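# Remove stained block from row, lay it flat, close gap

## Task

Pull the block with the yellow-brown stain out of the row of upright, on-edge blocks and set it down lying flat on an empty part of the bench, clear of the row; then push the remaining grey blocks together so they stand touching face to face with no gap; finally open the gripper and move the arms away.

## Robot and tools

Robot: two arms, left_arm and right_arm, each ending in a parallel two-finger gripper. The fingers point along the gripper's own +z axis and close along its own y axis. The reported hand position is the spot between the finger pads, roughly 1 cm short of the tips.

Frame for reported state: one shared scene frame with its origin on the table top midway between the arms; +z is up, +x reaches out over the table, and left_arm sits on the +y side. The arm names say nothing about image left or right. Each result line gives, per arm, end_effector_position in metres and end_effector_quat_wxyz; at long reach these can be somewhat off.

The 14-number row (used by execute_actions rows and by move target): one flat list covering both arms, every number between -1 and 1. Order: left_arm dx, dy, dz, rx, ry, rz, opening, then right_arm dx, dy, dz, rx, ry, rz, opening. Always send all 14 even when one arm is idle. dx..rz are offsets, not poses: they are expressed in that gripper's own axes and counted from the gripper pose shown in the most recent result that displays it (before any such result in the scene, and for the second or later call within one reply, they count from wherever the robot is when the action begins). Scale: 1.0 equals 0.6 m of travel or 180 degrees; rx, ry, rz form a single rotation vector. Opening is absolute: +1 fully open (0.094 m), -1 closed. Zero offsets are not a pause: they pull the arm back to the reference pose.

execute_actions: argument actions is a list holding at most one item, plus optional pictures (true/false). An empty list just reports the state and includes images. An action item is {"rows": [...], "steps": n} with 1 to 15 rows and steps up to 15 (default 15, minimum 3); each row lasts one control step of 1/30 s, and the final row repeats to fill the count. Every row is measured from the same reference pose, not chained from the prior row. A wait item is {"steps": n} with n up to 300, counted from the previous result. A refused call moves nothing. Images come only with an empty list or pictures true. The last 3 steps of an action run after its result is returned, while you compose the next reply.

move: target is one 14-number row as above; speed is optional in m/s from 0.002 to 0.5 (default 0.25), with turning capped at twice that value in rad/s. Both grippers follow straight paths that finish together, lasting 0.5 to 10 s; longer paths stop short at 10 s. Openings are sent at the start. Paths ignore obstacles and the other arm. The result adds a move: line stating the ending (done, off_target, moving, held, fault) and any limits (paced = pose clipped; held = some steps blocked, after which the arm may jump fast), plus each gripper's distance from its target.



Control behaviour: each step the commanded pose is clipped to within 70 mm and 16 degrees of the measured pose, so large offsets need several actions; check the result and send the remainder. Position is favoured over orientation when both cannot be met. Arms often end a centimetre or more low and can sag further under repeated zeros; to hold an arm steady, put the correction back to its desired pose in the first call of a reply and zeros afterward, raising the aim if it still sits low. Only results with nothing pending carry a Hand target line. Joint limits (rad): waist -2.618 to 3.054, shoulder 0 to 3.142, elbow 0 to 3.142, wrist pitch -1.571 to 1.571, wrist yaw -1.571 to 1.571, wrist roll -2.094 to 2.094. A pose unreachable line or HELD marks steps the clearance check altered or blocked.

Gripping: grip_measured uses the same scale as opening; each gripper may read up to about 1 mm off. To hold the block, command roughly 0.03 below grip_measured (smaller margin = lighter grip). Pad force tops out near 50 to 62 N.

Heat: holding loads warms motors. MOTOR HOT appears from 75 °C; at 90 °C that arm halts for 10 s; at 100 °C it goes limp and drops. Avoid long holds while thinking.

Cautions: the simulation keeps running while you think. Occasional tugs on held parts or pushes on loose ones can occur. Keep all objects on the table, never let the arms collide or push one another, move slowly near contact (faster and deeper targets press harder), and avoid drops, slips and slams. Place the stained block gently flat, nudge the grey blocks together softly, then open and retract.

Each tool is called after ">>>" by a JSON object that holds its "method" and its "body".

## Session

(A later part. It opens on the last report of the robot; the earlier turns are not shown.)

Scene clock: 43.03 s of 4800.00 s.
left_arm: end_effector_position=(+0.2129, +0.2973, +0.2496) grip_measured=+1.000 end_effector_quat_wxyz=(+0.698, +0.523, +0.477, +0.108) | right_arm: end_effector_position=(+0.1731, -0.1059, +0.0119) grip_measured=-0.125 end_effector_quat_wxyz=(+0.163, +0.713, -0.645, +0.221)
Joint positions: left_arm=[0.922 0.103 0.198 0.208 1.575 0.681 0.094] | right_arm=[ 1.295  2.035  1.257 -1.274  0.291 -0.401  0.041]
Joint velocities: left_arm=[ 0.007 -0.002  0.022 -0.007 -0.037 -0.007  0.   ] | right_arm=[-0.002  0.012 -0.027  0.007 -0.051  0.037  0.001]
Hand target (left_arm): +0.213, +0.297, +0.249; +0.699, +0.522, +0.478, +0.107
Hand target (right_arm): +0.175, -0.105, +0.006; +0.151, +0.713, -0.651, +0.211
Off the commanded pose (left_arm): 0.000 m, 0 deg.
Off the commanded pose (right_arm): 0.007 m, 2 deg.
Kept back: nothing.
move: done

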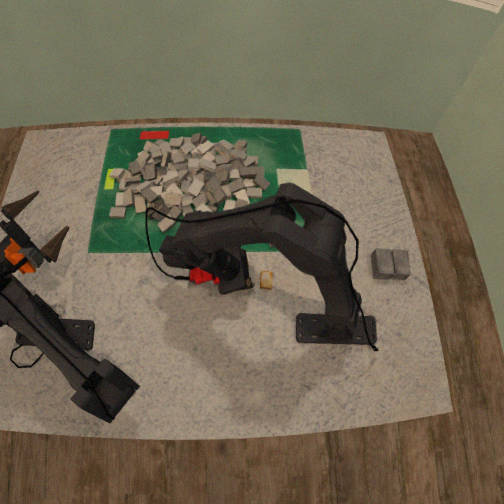

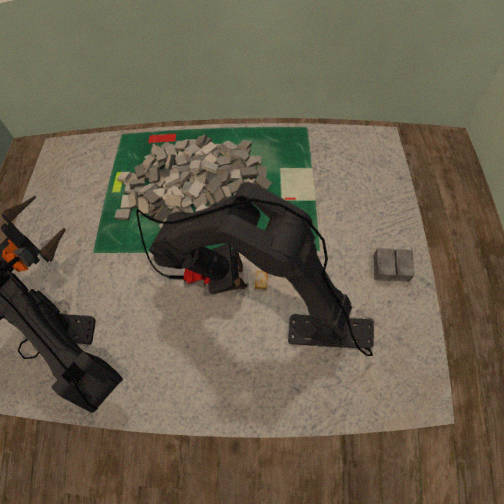

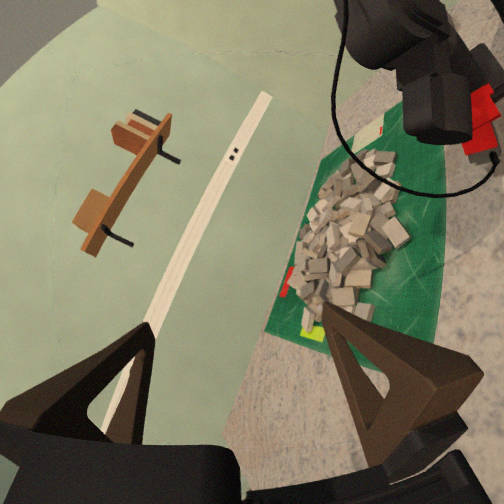

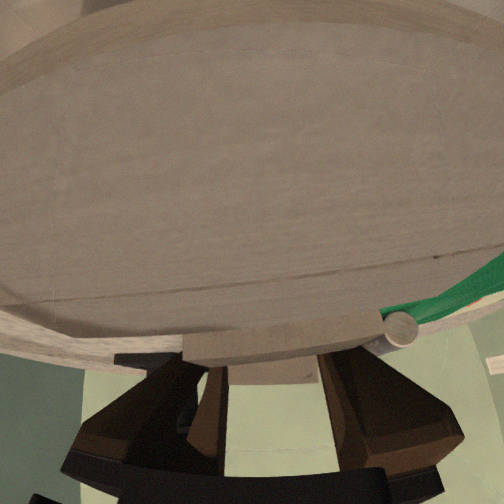

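Tilt ≈31°, z .012. Release and back out along the finger axis.

>>> {"method": "move", "body": {"target": [0,0,0,0,0,0,1,0,0,0,0,0,0,0.2]}}

>>> {"method": "move", "body": {"target": [0,0,0,0,0,0,1,0.08,0,-0.17,0,-0.17,0,0.3], "speed": 0.06}}

Scene clock: 43.97 s of 4800.00 s.
left_arm: end_effector_position=(+0.2129, +0.2973, +0.2497) grip_measured=+1.000 end_effector_quat_wxyz=(+0.698, +0.523, +0.476, +0.109) | right_arm: end_effector_position=(+0.1734, -0.1069, +0.0126) grip_measured=+0.198 end_effector_quat_wxyz=(+0.164, +0.714, -0.643, +0.224)
Joint positions: left_arm=[0.922 0.103 0.198 0.21  1.575 0.681 0.094] | right_arm=[ 1.295  2.035  1.257 -1.278  0.295 -0.403  0.056]
Joint velocities: left_arm=[-0.012 -0.002  0.002 -0.066 -0.022 -0.007  0.   ] | right_arm=[-0.017 -0.002  0.012  0.11  -0.007 -0.095 -0.001]
Hand target (left_arm): +0.213, +0.297, +0.250; +0.698, +0.523, +0.477, +0.108
Hand target (right_arm): +0.173, -0.106, +0.012; +0.163, +0.713, -0.645, +0.221
Off the commanded pose (left_arm): 0.000 m, 0 deg.
Off the commanded pose (right_arm): 0.001 m, 0 deg.
Kept back: nothing.
move: done

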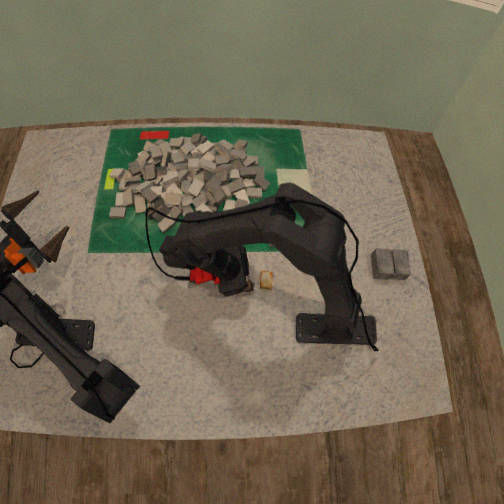

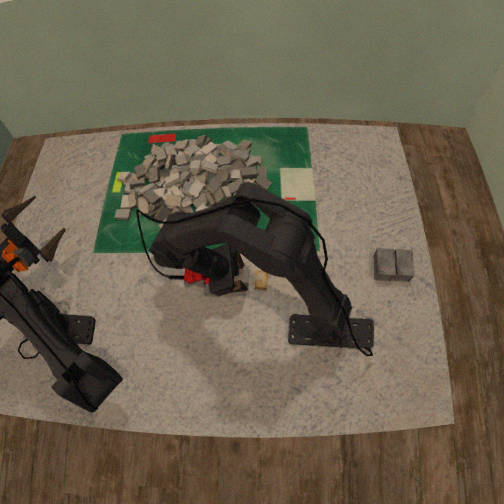

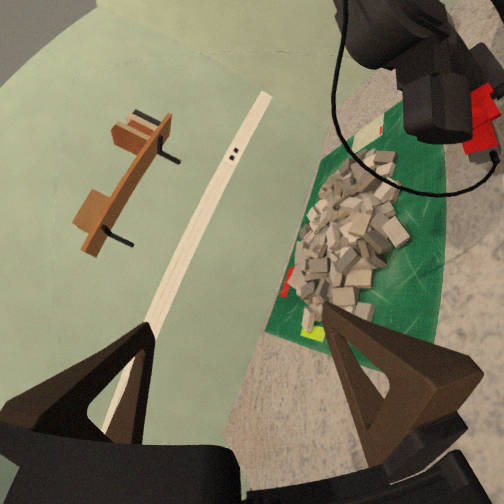

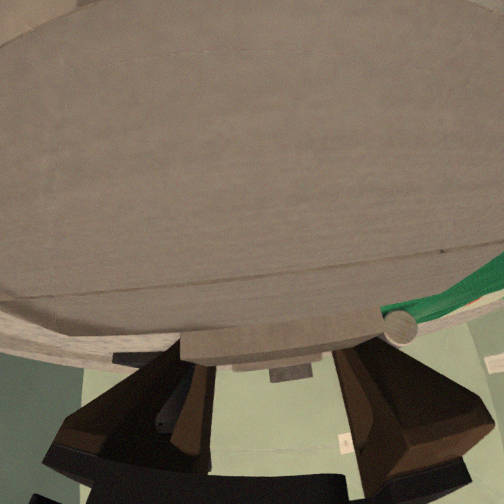

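Scene clock: 48.70 s of 4800.00 s.
left_arm: end_effector_position=(+0.2129, +0.2972, +0.2499) grip_measured=+1.000 end_effector_quat_wxyz=(+0.698, +0.524, +0.475, +0.110) | right_arm: end_effector_position=(+0.1693, -0.0928, +0.1194) grip_measured=+0.298 end_effector_quat_wxyz=(-0.005, +0.744, -0.667, +0.033)
Joint positions: left_arm=[0.922 0.103 0.198 0.213 1.575 0.681 0.094] | right_arm=[ 1.173  1.521  1.222 -1.278  0.066 -0.602  0.061]
Joint velocities: left_arm=[-0.017 -0.007 -0.007 -0.081  0.051 -0.022  0.   ] | right_arm=[ 0.002 -0.012 -0.017 -0.022 -0.022 -0.007  0.001]
Hand target (left_arm): +0.213, +0.297, +0.250; +0.698, +0.523, +0.476, +0.109
Hand target (right_arm): +0.168, -0.095, +0.123; -0.008, +0.744, -0.667, +0.025
Off the commanded pose (left_arm): 0.000 m, 0 deg.
Off the commanded pose (right_arm): 0.006 m, 1 deg.
Kept back: nothing.
move: done

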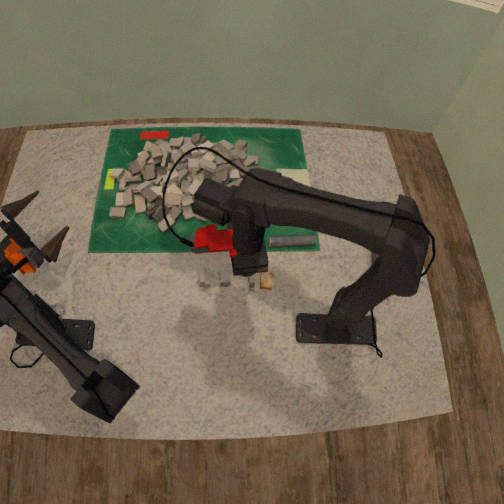

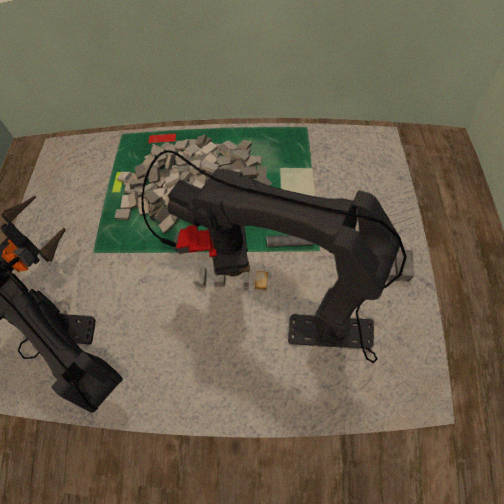

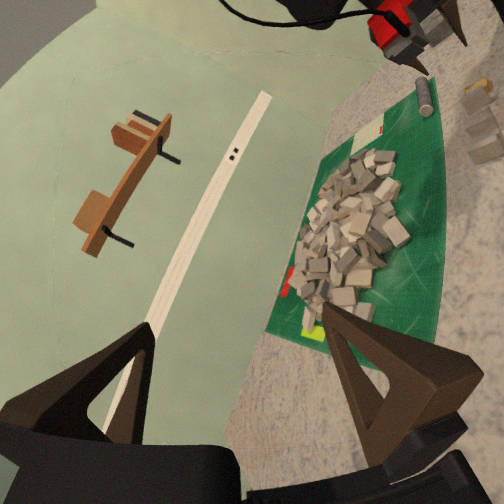

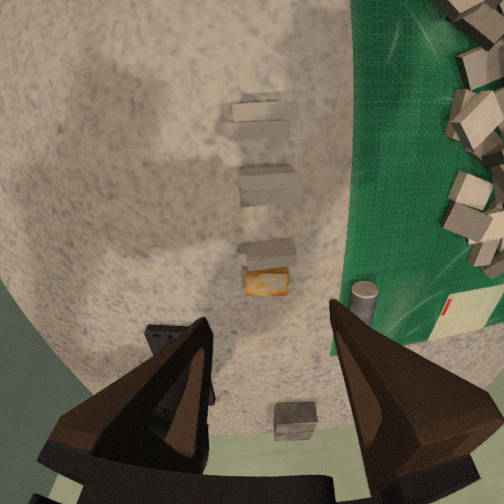

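>>> {"method": "move", "body": {"target": [0,0,0,0,0,0,1,0.018,-0.004,0.125,0,0.012,0,0.4], "speed": 0.1}}

Scene clock: 51.03 s of 4800.00 s.
left_arm: end_effector_position=(+0.2128, +0.2972, +0.2501) grip_measured=+1.000 end_effector_quat_wxyz=(+0.698, +0.525, +0.475, +0.111) | right_arm: end_effector_position=(+0.1743, -0.1015, +0.0519) grip_measured=+0.398 end_effector_quat_wxyz=(+0.002, +0.744, -0.667, +0.042)
Joint positions: left_arm=[0.922 0.103 0.198 0.216 1.575 0.681 0.094] | right_arm=[ 1.151  1.568  0.993 -1.017  0.082 -0.624  0.066]
Joint velocities: left_arm=[-0.002 -0.017  0.012  0.007 -0.051  0.022  0.   ] | right_arm=[ 0.002  0.012  0.017  0.037 -0.007 -0.066  0.001]
Hand target (left_arm): +0.213, +0.297, +0.250; +0.698, +0.524, +0.475, +0.110
Hand target (right_arm): +0.176, -0.106, +0.045; +0.008, +0.744, -0.667, +0.047
Off the commanded pose (left_arm): 0.000 m, 0 deg.
Off the commanded pose (right_arm): 0.009 m, 1 deg.
Kept back: nothing.
move: done

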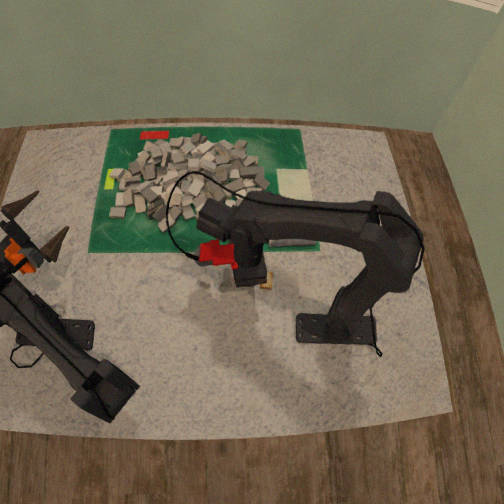

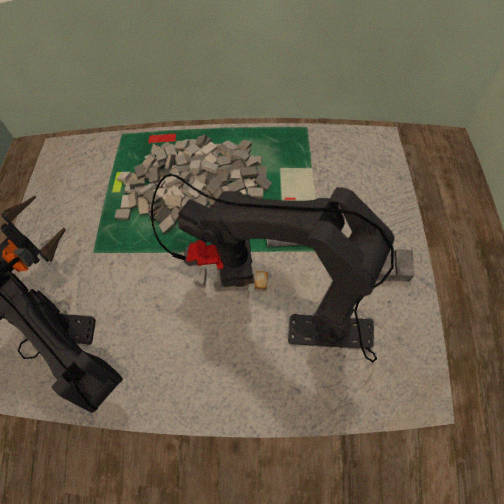

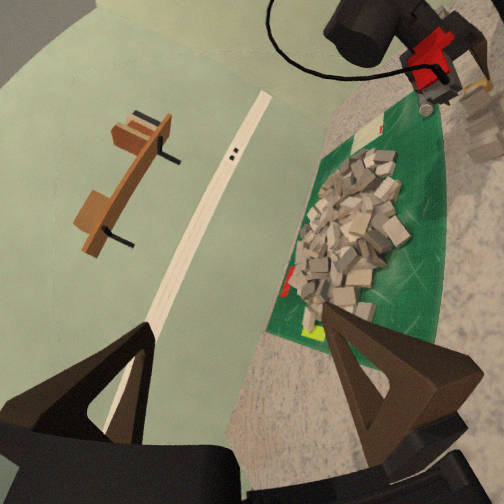

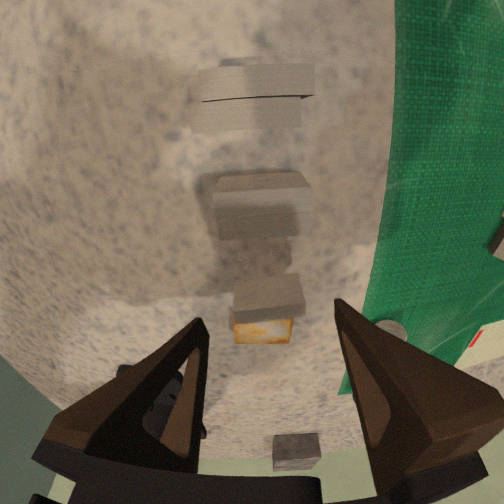

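>>> {"method": "move", "body": {"target": [0,0,0,0,0,0,1,0.002,0,0.055,0,0,-0.03,0.4], "speed": 0.05}}

>>> {"method": "move", "body": {"target": [0,0,0,0,0,0,1,0,0,0,0,0,0,-0.15]}}

>>> {"method": "move", "body": {"target": [0,0,0,0,0,0,1,0,0,-0.045,0,0,0,-0.15], "speed": 0.04}}

Scene clock: 52.63 s of 4800.00 s.
left_arm: end_effector_position=(+0.2128, +0.2971, +0.2503) grip_measured=+1.000 end_effector_quat_wxyz=(+0.698, +0.525, +0.474, +0.111) | right_arm: end_effector_position=(+0.1757, -0.0990, +0.0272) grip_measured=+0.398 end_effector_quat_wxyz=(-0.006, +0.775, -0.631, +0.041)
Joint positions: left_arm=[0.922 0.103 0.198 0.219 1.575 0.681 0.094] | right_arm=[ 1.151  1.599  0.918 -0.892  0.082 -0.72   0.066]
Joint velocities: left_arm=[-0.002 -0.007 -0.002 -0.037 -0.037 -0.022  0.   ] | right_arm=[-0.002 -0.002  0.012  0.037  0.037  0.022 -0.001]
Hand target (left_arm): +0.213, +0.297, +0.250; +0.698, +0.525, +0.475, +0.111
Hand target (right_arm): +0.176, -0.105, +0.019; +0.004, +0.774, -0.631, +0.042
Off the commanded pose (left_arm): 0.000 m, 0 deg.
Off the commanded pose (right_arm): 0.010 m, 1 deg.
Kept back: nothing.
move: done

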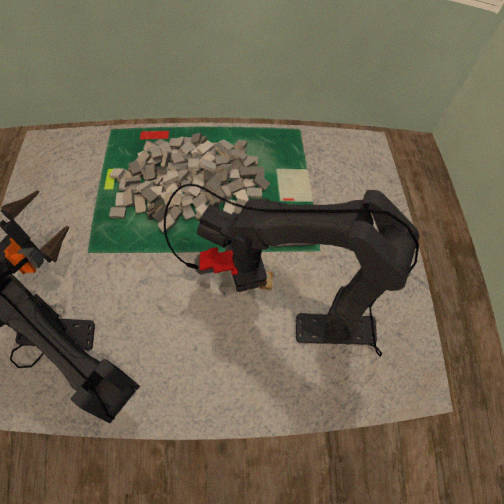

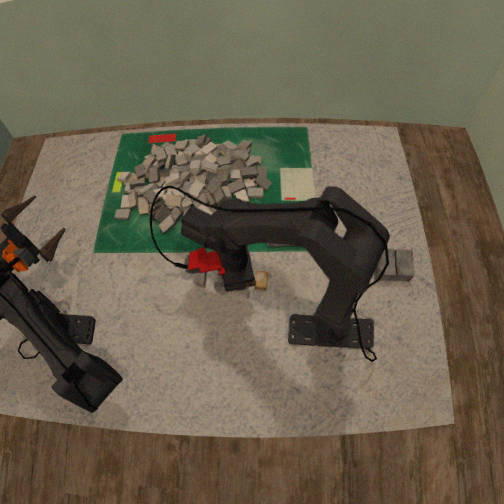

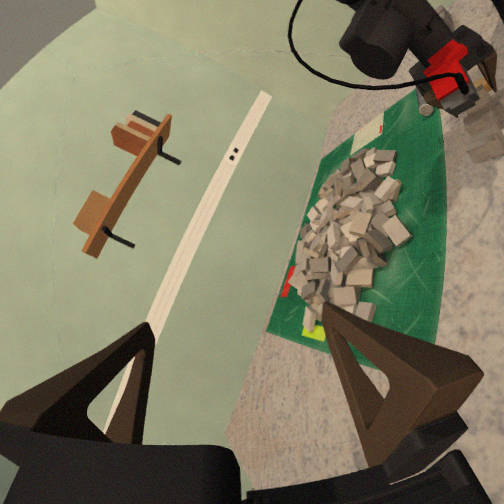

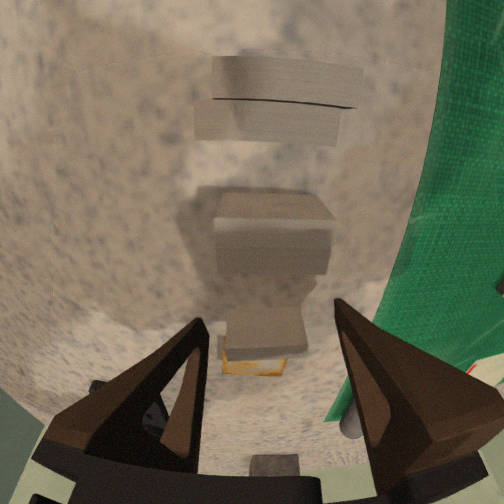

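Scene clock: 53.13 s of 4800.00 s.
left_arm: end_effector_position=(+0.2128, +0.2971, +0.2504) grip_measured=+1.000 end_effector_quat_wxyz=(+0.698, +0.526, +0.473, +0.112) | right_arm: end_effector_position=(+0.1755, -0.0989, +0.0271) grip_measured=-0.148 end_effector_quat_wxyz=(-0.006, +0.775, -0.631, +0.040)
Joint positions: left_arm=[0.922 0.103 0.198 0.221 1.575 0.681 0.094] | right_arm=[ 1.151  1.599  0.918 -0.892  0.081 -0.72   0.04 ]
Joint velocities: left_arm=[-0.002 -0.012  0.002  0.022 -0.022  0.022  0.   ] | right_arm=[-0.017 -0.017  0.012 -0.022 -0.037 -0.007  0.001]
Hand target (left_arm): +0.213, +0.297, +0.250; +0.698, +0.525, +0.474, +0.111
Hand target (right_arm): +0.176, -0.099, +0.027; -0.006, +0.775, -0.631, +0.041
Off the commanded pose (left_arm): 0.000 m, 0 deg.
Off the commanded pose (right_arm): 0.000 m, 0 deg.
Kept back: nothing.
move: done

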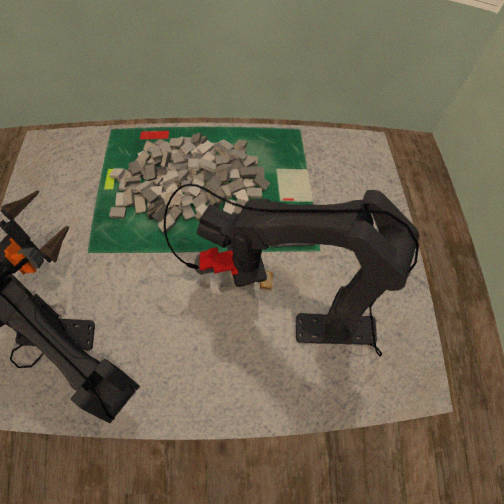

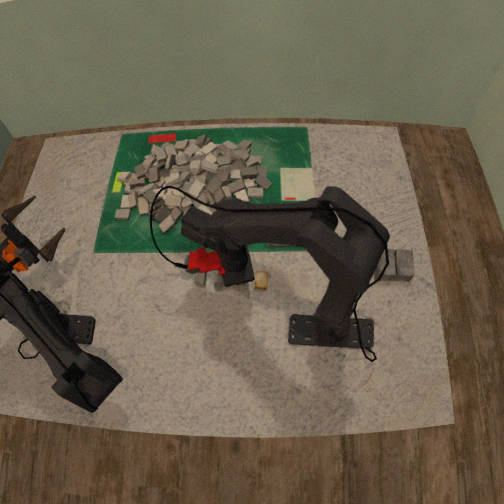

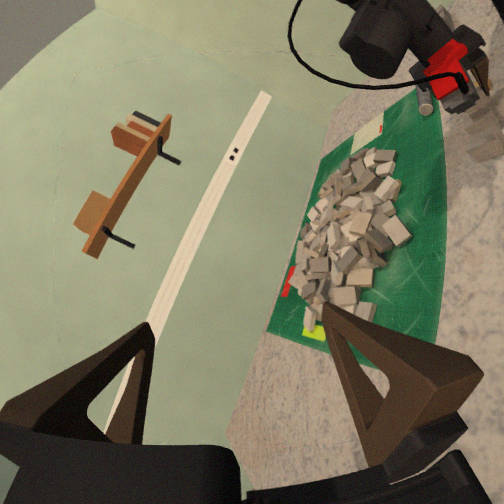

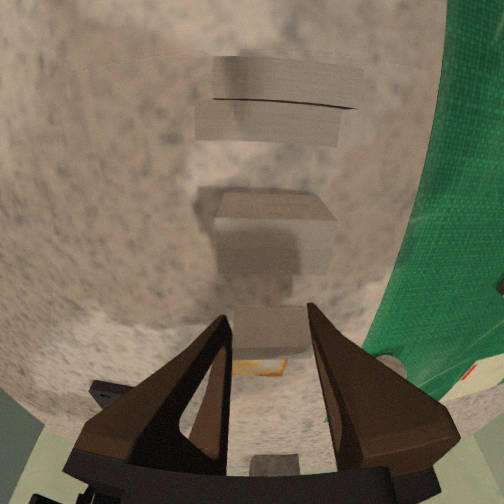

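Scene clock: 54.27 s of 4800.00 s.
left_arm: end_effector_position=(+0.2127, +0.2970, +0.2506) grip_measured=+1.000 end_effector_quat_wxyz=(+0.698, +0.526, +0.473, +0.113) | right_arm: end_effector_position=(+0.1728, -0.1038, +0.0434) grip_measured=-0.148 end_effector_quat_wxyz=(+0.007, +0.775, -0.630, +0.042)
Joint positions: left_arm=[0.922 0.103 0.198 0.223 1.575 0.681 0.094] | right_arm=[ 1.151  1.577  0.966 -0.988  0.081 -0.72   0.04 ]
Joint velocities: left_arm=[-0.007  0.012 -0.007  0.051  0.007  0.051  0.   ] | right_arm=[ 0.012  0.012 -0.002 -0.007 -0.095  0.007 -0.001]
Hand target (left_arm): +0.213, +0.297, +0.250; +0.698, +0.526, +0.473, +0.112
Hand target (right_arm): +0.174, -0.098, +0.054; -0.006, +0.775, -0.631, +0.040
Off the commanded pose (left_arm): 0.000 m, 0 deg.
Off the commanded pose (right_arm): 0.012 m, 2 deg.
Kept back: nothing.
move: off_target (right_arm)

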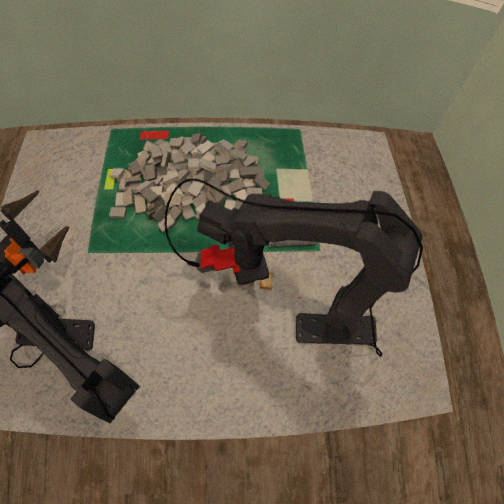

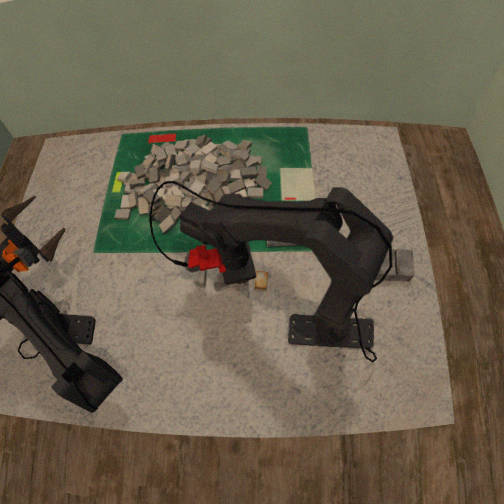

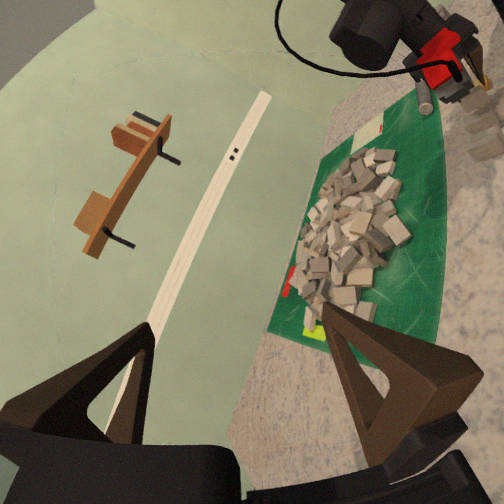

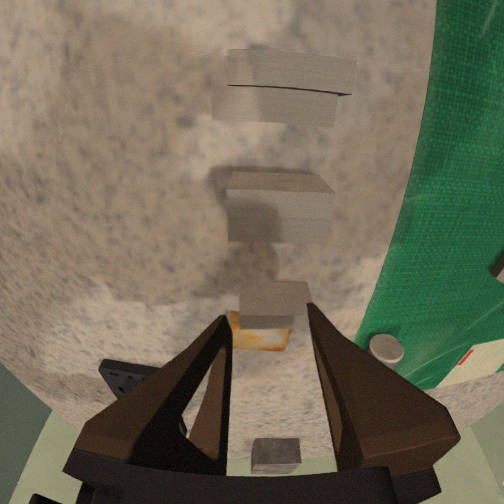

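>>> {"method": "move", "body": {"target": [0,0,0,0,0,0,1,-0.016,0,0,0,0,0,0.4], "speed": 0.04}}

>>> {"method": "move", "body": {"target": [0,0,0,0,0,0,1,0.006,0,0.042,0,0,0,0.4], "speed": 0.04}}

Scene clock: 55.27 s of 4800.00 s.
left_arm: end_effector_position=(+0.2127, +0.2970, +0.2507) grip_measured=+1.000 end_effector_quat_wxyz=(+0.697, +0.527, +0.472, +0.114) | right_arm: end_effector_position=(+0.1687, -0.1028, +0.0404) grip_measured=+0.398 end_effector_quat_wxyz=(+0.014, +0.776, -0.630, +0.044)
Joint positions: left_arm=[0.922 0.103 0.198 0.226 1.575 0.681 0.094] | right_arm=[ 1.167  1.59   0.966 -0.99   0.081 -0.705  0.066]
Joint velocities: left_arm=[-0.007  0.002  0.002 -0.022  0.007 -0.037  0.   ] | right_arm=[-0.002 -0.012 -0.007  0.037  0.066 -0.037 -0.001]
Hand target (left_arm): +0.213, +0.297, +0.251; +0.698, +0.526, +0.473, +0.113
Hand target (right_arm): +0.171, -0.095, +0.043; +0.007, +0.775, -0.630, +0.042
Off the commanded pose (left_arm): 0.000 m, 0 deg.
Off the commanded pose (right_arm): 0.009 m, 1 deg.
Kept back: nothing.
move: done

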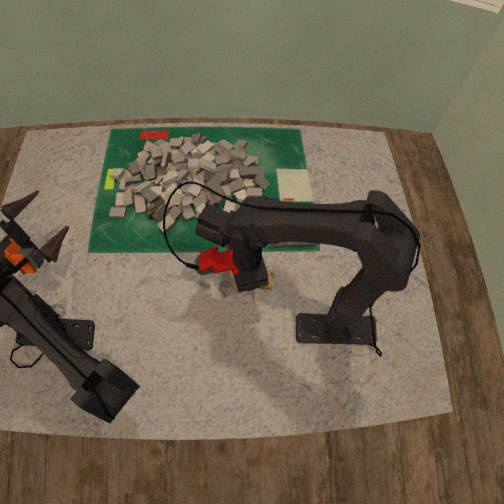

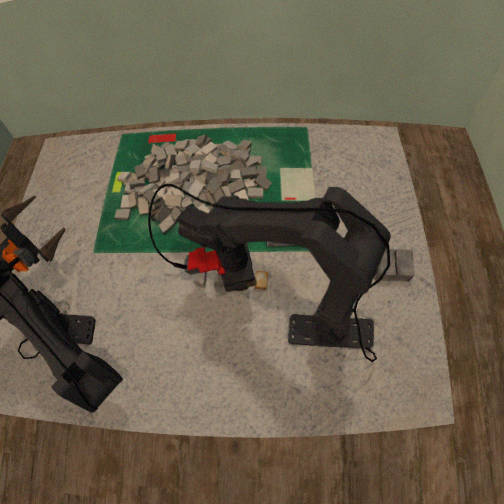

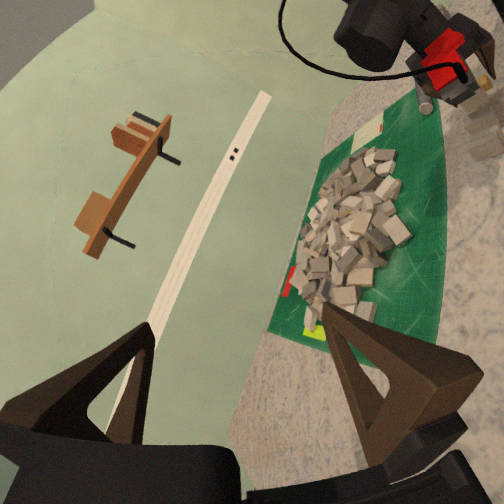

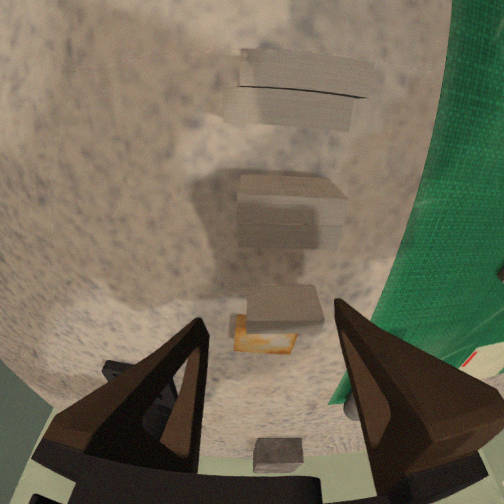

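Scene clock: 56.37 s of 4800.00 s.
left_arm: end_effector_position=(+0.2127, +0.2970, +0.2509) grip_measured=+1.000 end_effector_quat_wxyz=(+0.697, +0.528, +0.472, +0.115) | right_arm: end_effector_position=(+0.1706, -0.1030, +0.0234) grip_measured=+0.398 end_effector_quat_wxyz=(+0.005, +0.776, -0.630, +0.042)
Joint positions: left_arm=[0.922 0.103 0.198 0.228 1.575 0.681 0.094] | right_arm=[ 1.16   1.604  0.906 -0.897  0.081 -0.712  0.066]
Joint velocities: left_arm=[ 0.007 -0.007 -0.017 -0.022  0.037  0.022  0.   ] | right_arm=[-0.002 -0.002 -0.002 -0.037  0.022 -0.051 -0.001]
Hand target (left_arm): +0.213, +0.297, +0.251; +0.697, +0.527, +0.472, +0.114
Hand target (right_arm): +0.170, -0.108, +0.016; +0.014, +0.776, -0.630, +0.044
Off the commanded pose (left_arm): 0.000 m, 0 deg.
Off the commanded pose (right_arm): 0.009 m, 1 deg.
Kept back: nothing.
move: done

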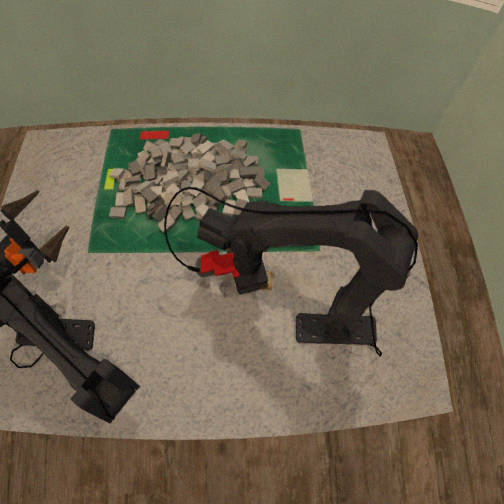

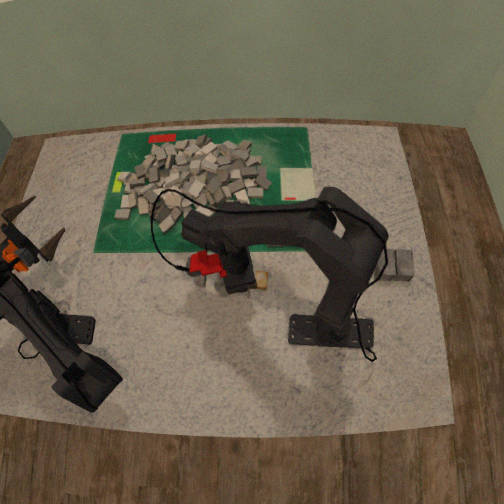

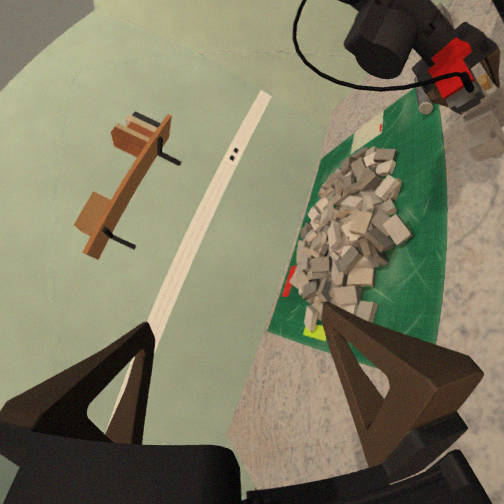

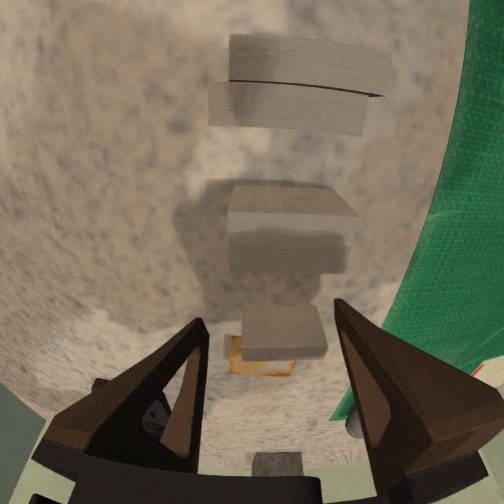

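>>> {"method": "move", "body": {"target": [0,0,0,0,0,0,1,0.1,0,-0.2,0,0,0,0.4], "speed": 0.15}}

>>> {"method": "zoom_image", "body": {"camera": "cam_head_left", "region": [180, 250, 300, 310]}}

Scene clock: 58.13 s of 4800.00 s.
left_arm: end_effector_position=(+0.2127, +0.2969, +0.2510) grip_measured=+1.000 end_effector_quat_wxyz=(+0.697, +0.528, +0.471, +0.115) | right_arm: end_effector_position=(+0.1758, -0.1548, +0.1369) grip_measured=+0.398 end_effector_quat_wxyz=(+0.017, +0.776, -0.629, +0.041)
Joint positions: left_arm=[0.922 0.103 0.198 0.23  1.575 0.681 0.094] | right_arm=[ 1.019  1.37   1.158 -1.396  0.081 -0.855  0.066]
Joint velocities: left_arm=[ 0.007 -0.017 -0.012 -0.022 -0.022  0.066  0.   ] | right_arm=[-0.002 -0.012  0.007 -0.037 -0.007  0.022  0.   ]
Hand target (left_arm): +0.213, +0.297, +0.251; +0.697, +0.527, +0.472, +0.115
Hand target (right_arm): +0.178, -0.155, +0.146; +0.006, +0.776, -0.630, +0.042
Off the commanded pose (left_arm): 0.000 m, 0 deg.
Off the commanded pose (right_arm): 0.010 m, 1 deg.
Kept back: nothing.
move: done

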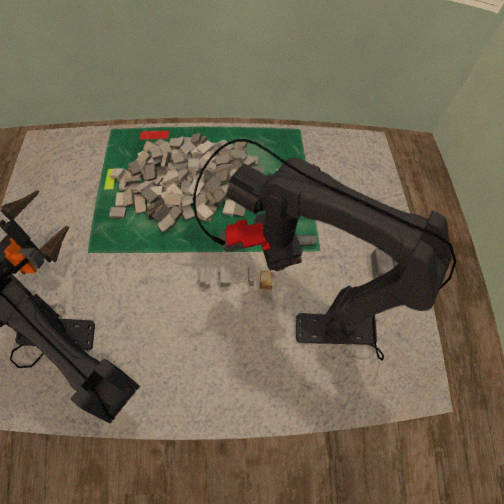

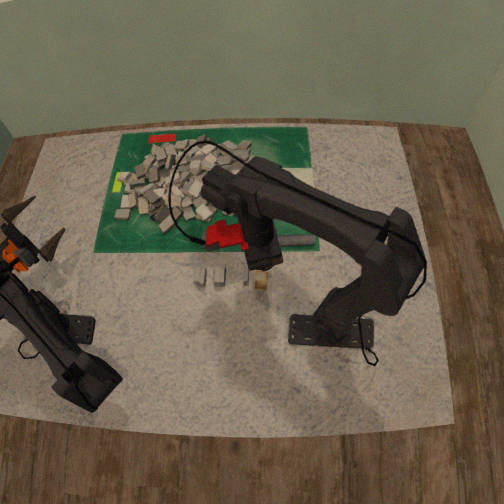

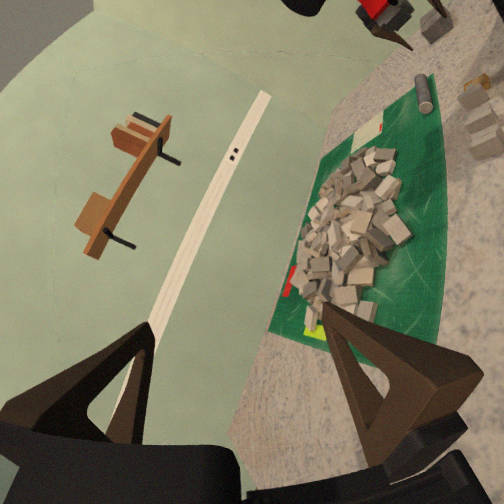

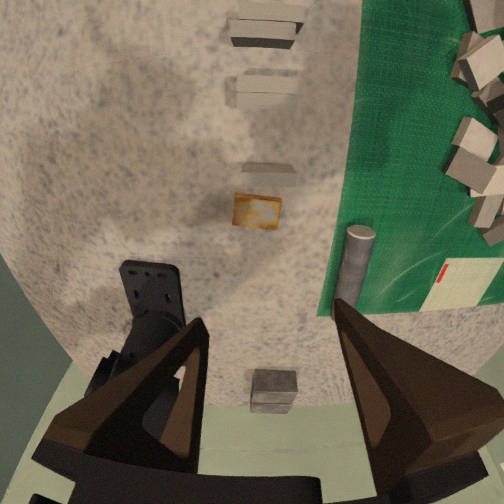

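Region (180, 250, 300, 310) of cam_head_left's 504x504 image, scaled by 4.200, with more detail than that image has.

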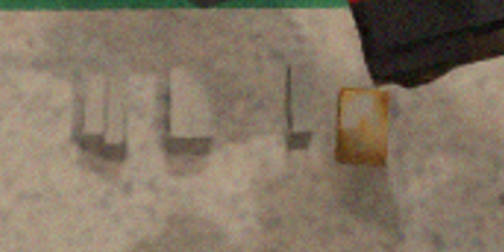

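>>> {"method": "move", "body": {"target": [0,0,0,0,0,0,1,-0.062,0,0.12,0,0,0,0.4], "speed": 0.12}}

>>> {"method": "move", "body": {"target": [0,0,0,0,0,0,1,0.004,0,0.075,0,0,0,0.4], "speed": 0.05}}

Scene clock: 59.67 s of 4800.00 s.
left_arm: end_effector_position=(+0.2126, +0.2969, +0.2512) grip_measured=+1.000 end_effector_quat_wxyz=(+0.697, +0.529, +0.470, +0.116) | right_arm: end_effector_position=(+0.1732, -0.1229, +0.0694) grip_measured=+0.398 end_effector_quat_wxyz=(+0.009, +0.776, -0.629, +0.042)
Joint positions: left_arm=[0.922 0.103 0.198 0.233 1.575 0.681 0.094] | right_arm=[ 1.109  1.484  0.986 -1.101  0.081 -0.764  0.066]
Joint velocities: left_arm=[-0.007 -0.007 -0.002 -0.037  0.007  0.051  0.   ] | right_arm=[ 0.017 -0.007 -0.017  0.007 -0.051 -0.095  0.   ]
Hand target (left_arm): +0.213, +0.297, +0.251; +0.697, +0.528, +0.471, +0.116
Hand target (right_arm): +0.170, -0.124, +0.063; +0.016, +0.776, -0.629, +0.042
Off the commanded pose (left_arm): 0.000 m, 0 deg.
Off the commanded pose (right_arm): 0.008 m, 1 deg.
Kept back: nothing.
move: done

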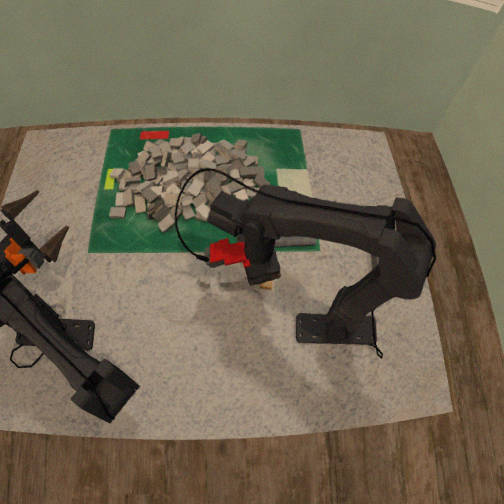

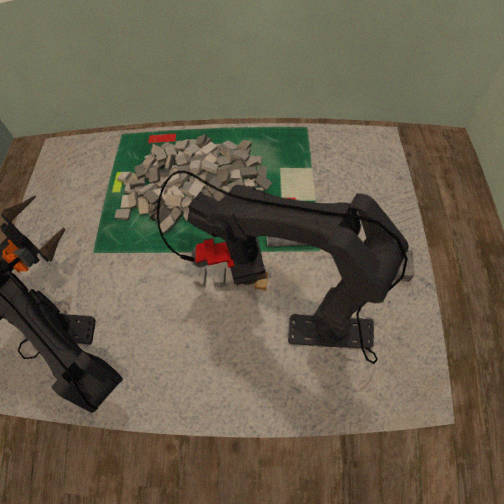

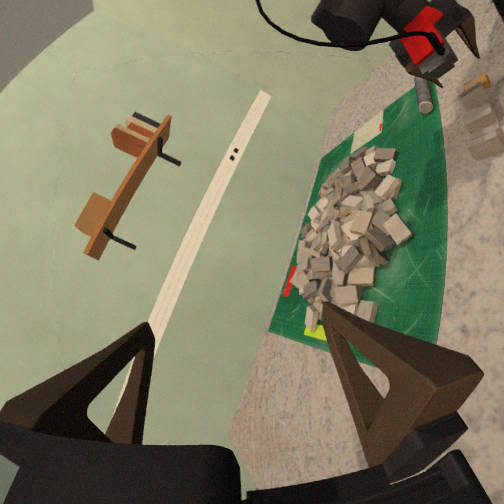

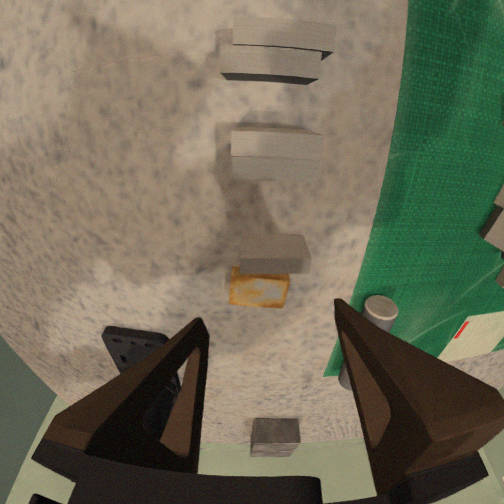

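Scene clock: 61.07 s of 4800.00 s.
left_arm: end_effector_position=(+0.2126, +0.2968, +0.2513) grip_measured=+1.000 end_effector_quat_wxyz=(+0.697, +0.529, +0.470, +0.117) | right_arm: end_effector_position=(+0.1759, -0.1233, +0.0324) grip_measured=+0.398 end_effector_quat_wxyz=(-0.000, +0.776, -0.629, +0.041)
Joint positions: left_arm=[0.922 0.103 0.198 0.235 1.575 0.681 0.094] | right_arm=[ 1.099  1.52   0.864 -0.923  0.081 -0.776  0.066]
Joint velocities: left_arm=[-0.007 -0.022 -0.012 -0.037  0.007  0.022  0.   ] | right_arm=[ 0.002  0.012 -0.002  0.066  0.007 -0.007 -0.001]
Hand target (left_arm): +0.213, +0.297, +0.251; +0.697, +0.529, +0.470, +0.116
Hand target (right_arm): +0.175, -0.128, +0.025; +0.009, +0.776, -0.629, +0.042
Off the commanded pose (left_arm): 0.000 m, 0 deg.
Off the commanded pose (right_arm): 0.009 m, 1 deg.
Kept back: nothing.
move: done

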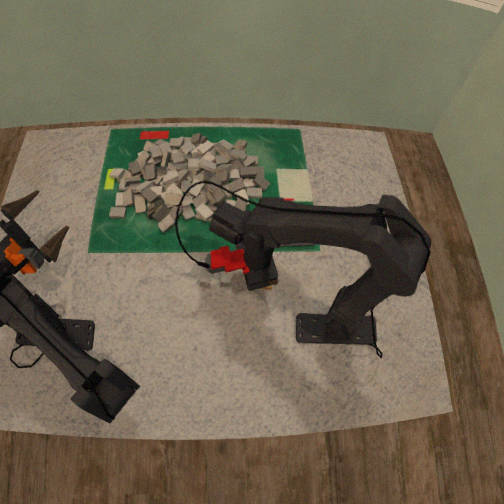

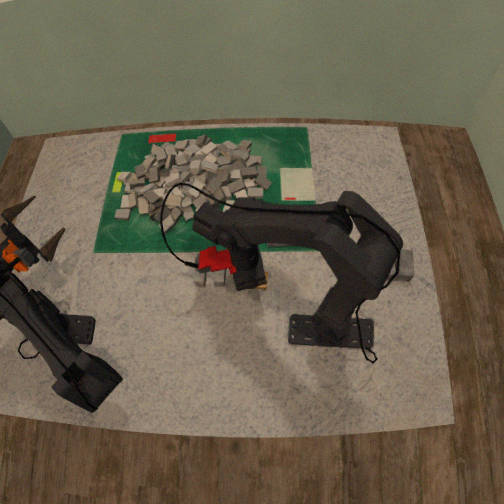

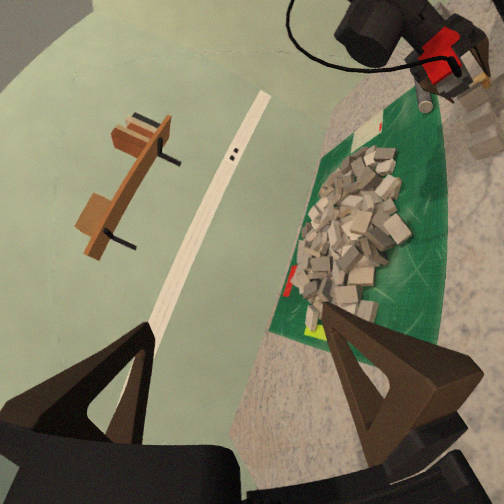

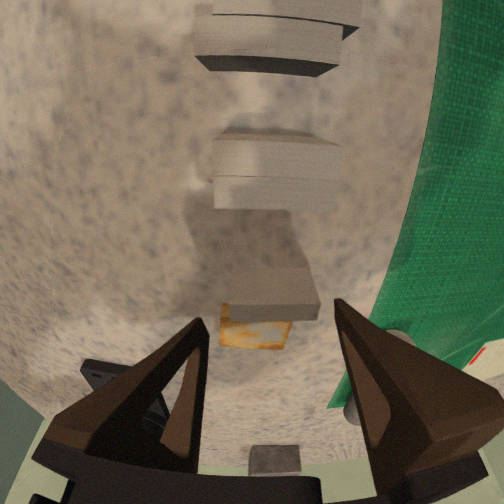

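>>> {"method": "move", "body": {"target": [0,0,0,0,0,0,1,-0.028,0,0.006,0,0,0,0.4], "speed": 0.04}}

Scene clock: 62.03 s of 4800.00 s.
left_arm: end_effector_position=(+0.2126, +0.2968, +0.2515) grip_measured=+1.000 end_effector_quat_wxyz=(+0.697, +0.530, +0.469, +0.118) | right_arm: end_effector_position=(+0.1682, -0.1197, +0.0244) grip_measured=+0.398 end_effector_quat_wxyz=(+0.013, +0.777, -0.628, +0.044)
Joint positions: left_arm=[0.922 0.103 0.198 0.237 1.575 0.681 0.094] | right_arm=[ 1.136  1.558  0.864 -0.916  0.083 -0.74   0.066]
Joint velocities: left_arm=[ 0.002 -0.007 -0.002 -0.022  0.022 -0.037  0.   ] | right_arm=[-0.017 -0.007  0.002  0.037 -0.022 -0.007  0.   ]
Hand target (left_arm): +0.213, +0.297, +0.251; +0.697, +0.529, +0.470, +0.117
Hand target (right_arm): +0.172, -0.107, +0.028; -0.001, +0.776, -0.629, +0.041
Off the commanded pose (left_arm): 0.000 m, 0 deg.
Off the commanded pose (right_arm): 0.014 m, 2 deg.
Kept back: nothing.
move: off_target (right_arm)

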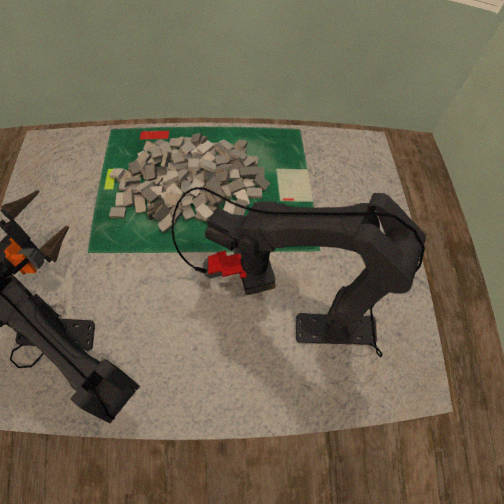

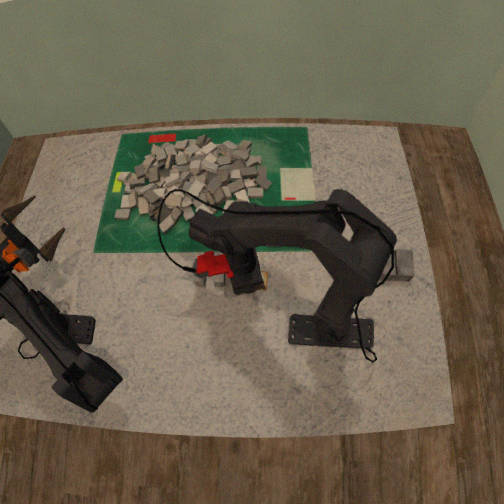

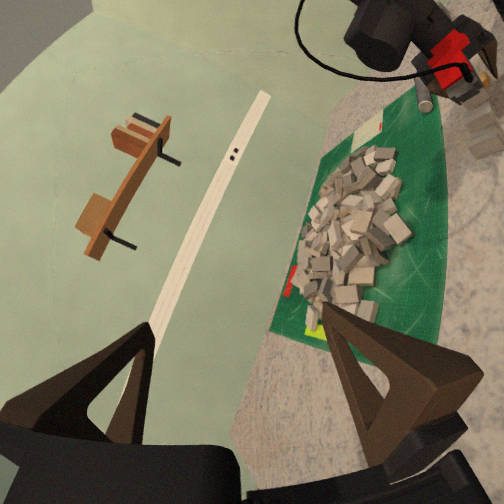

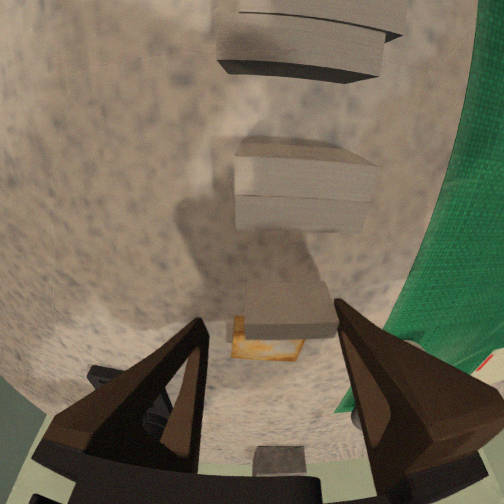

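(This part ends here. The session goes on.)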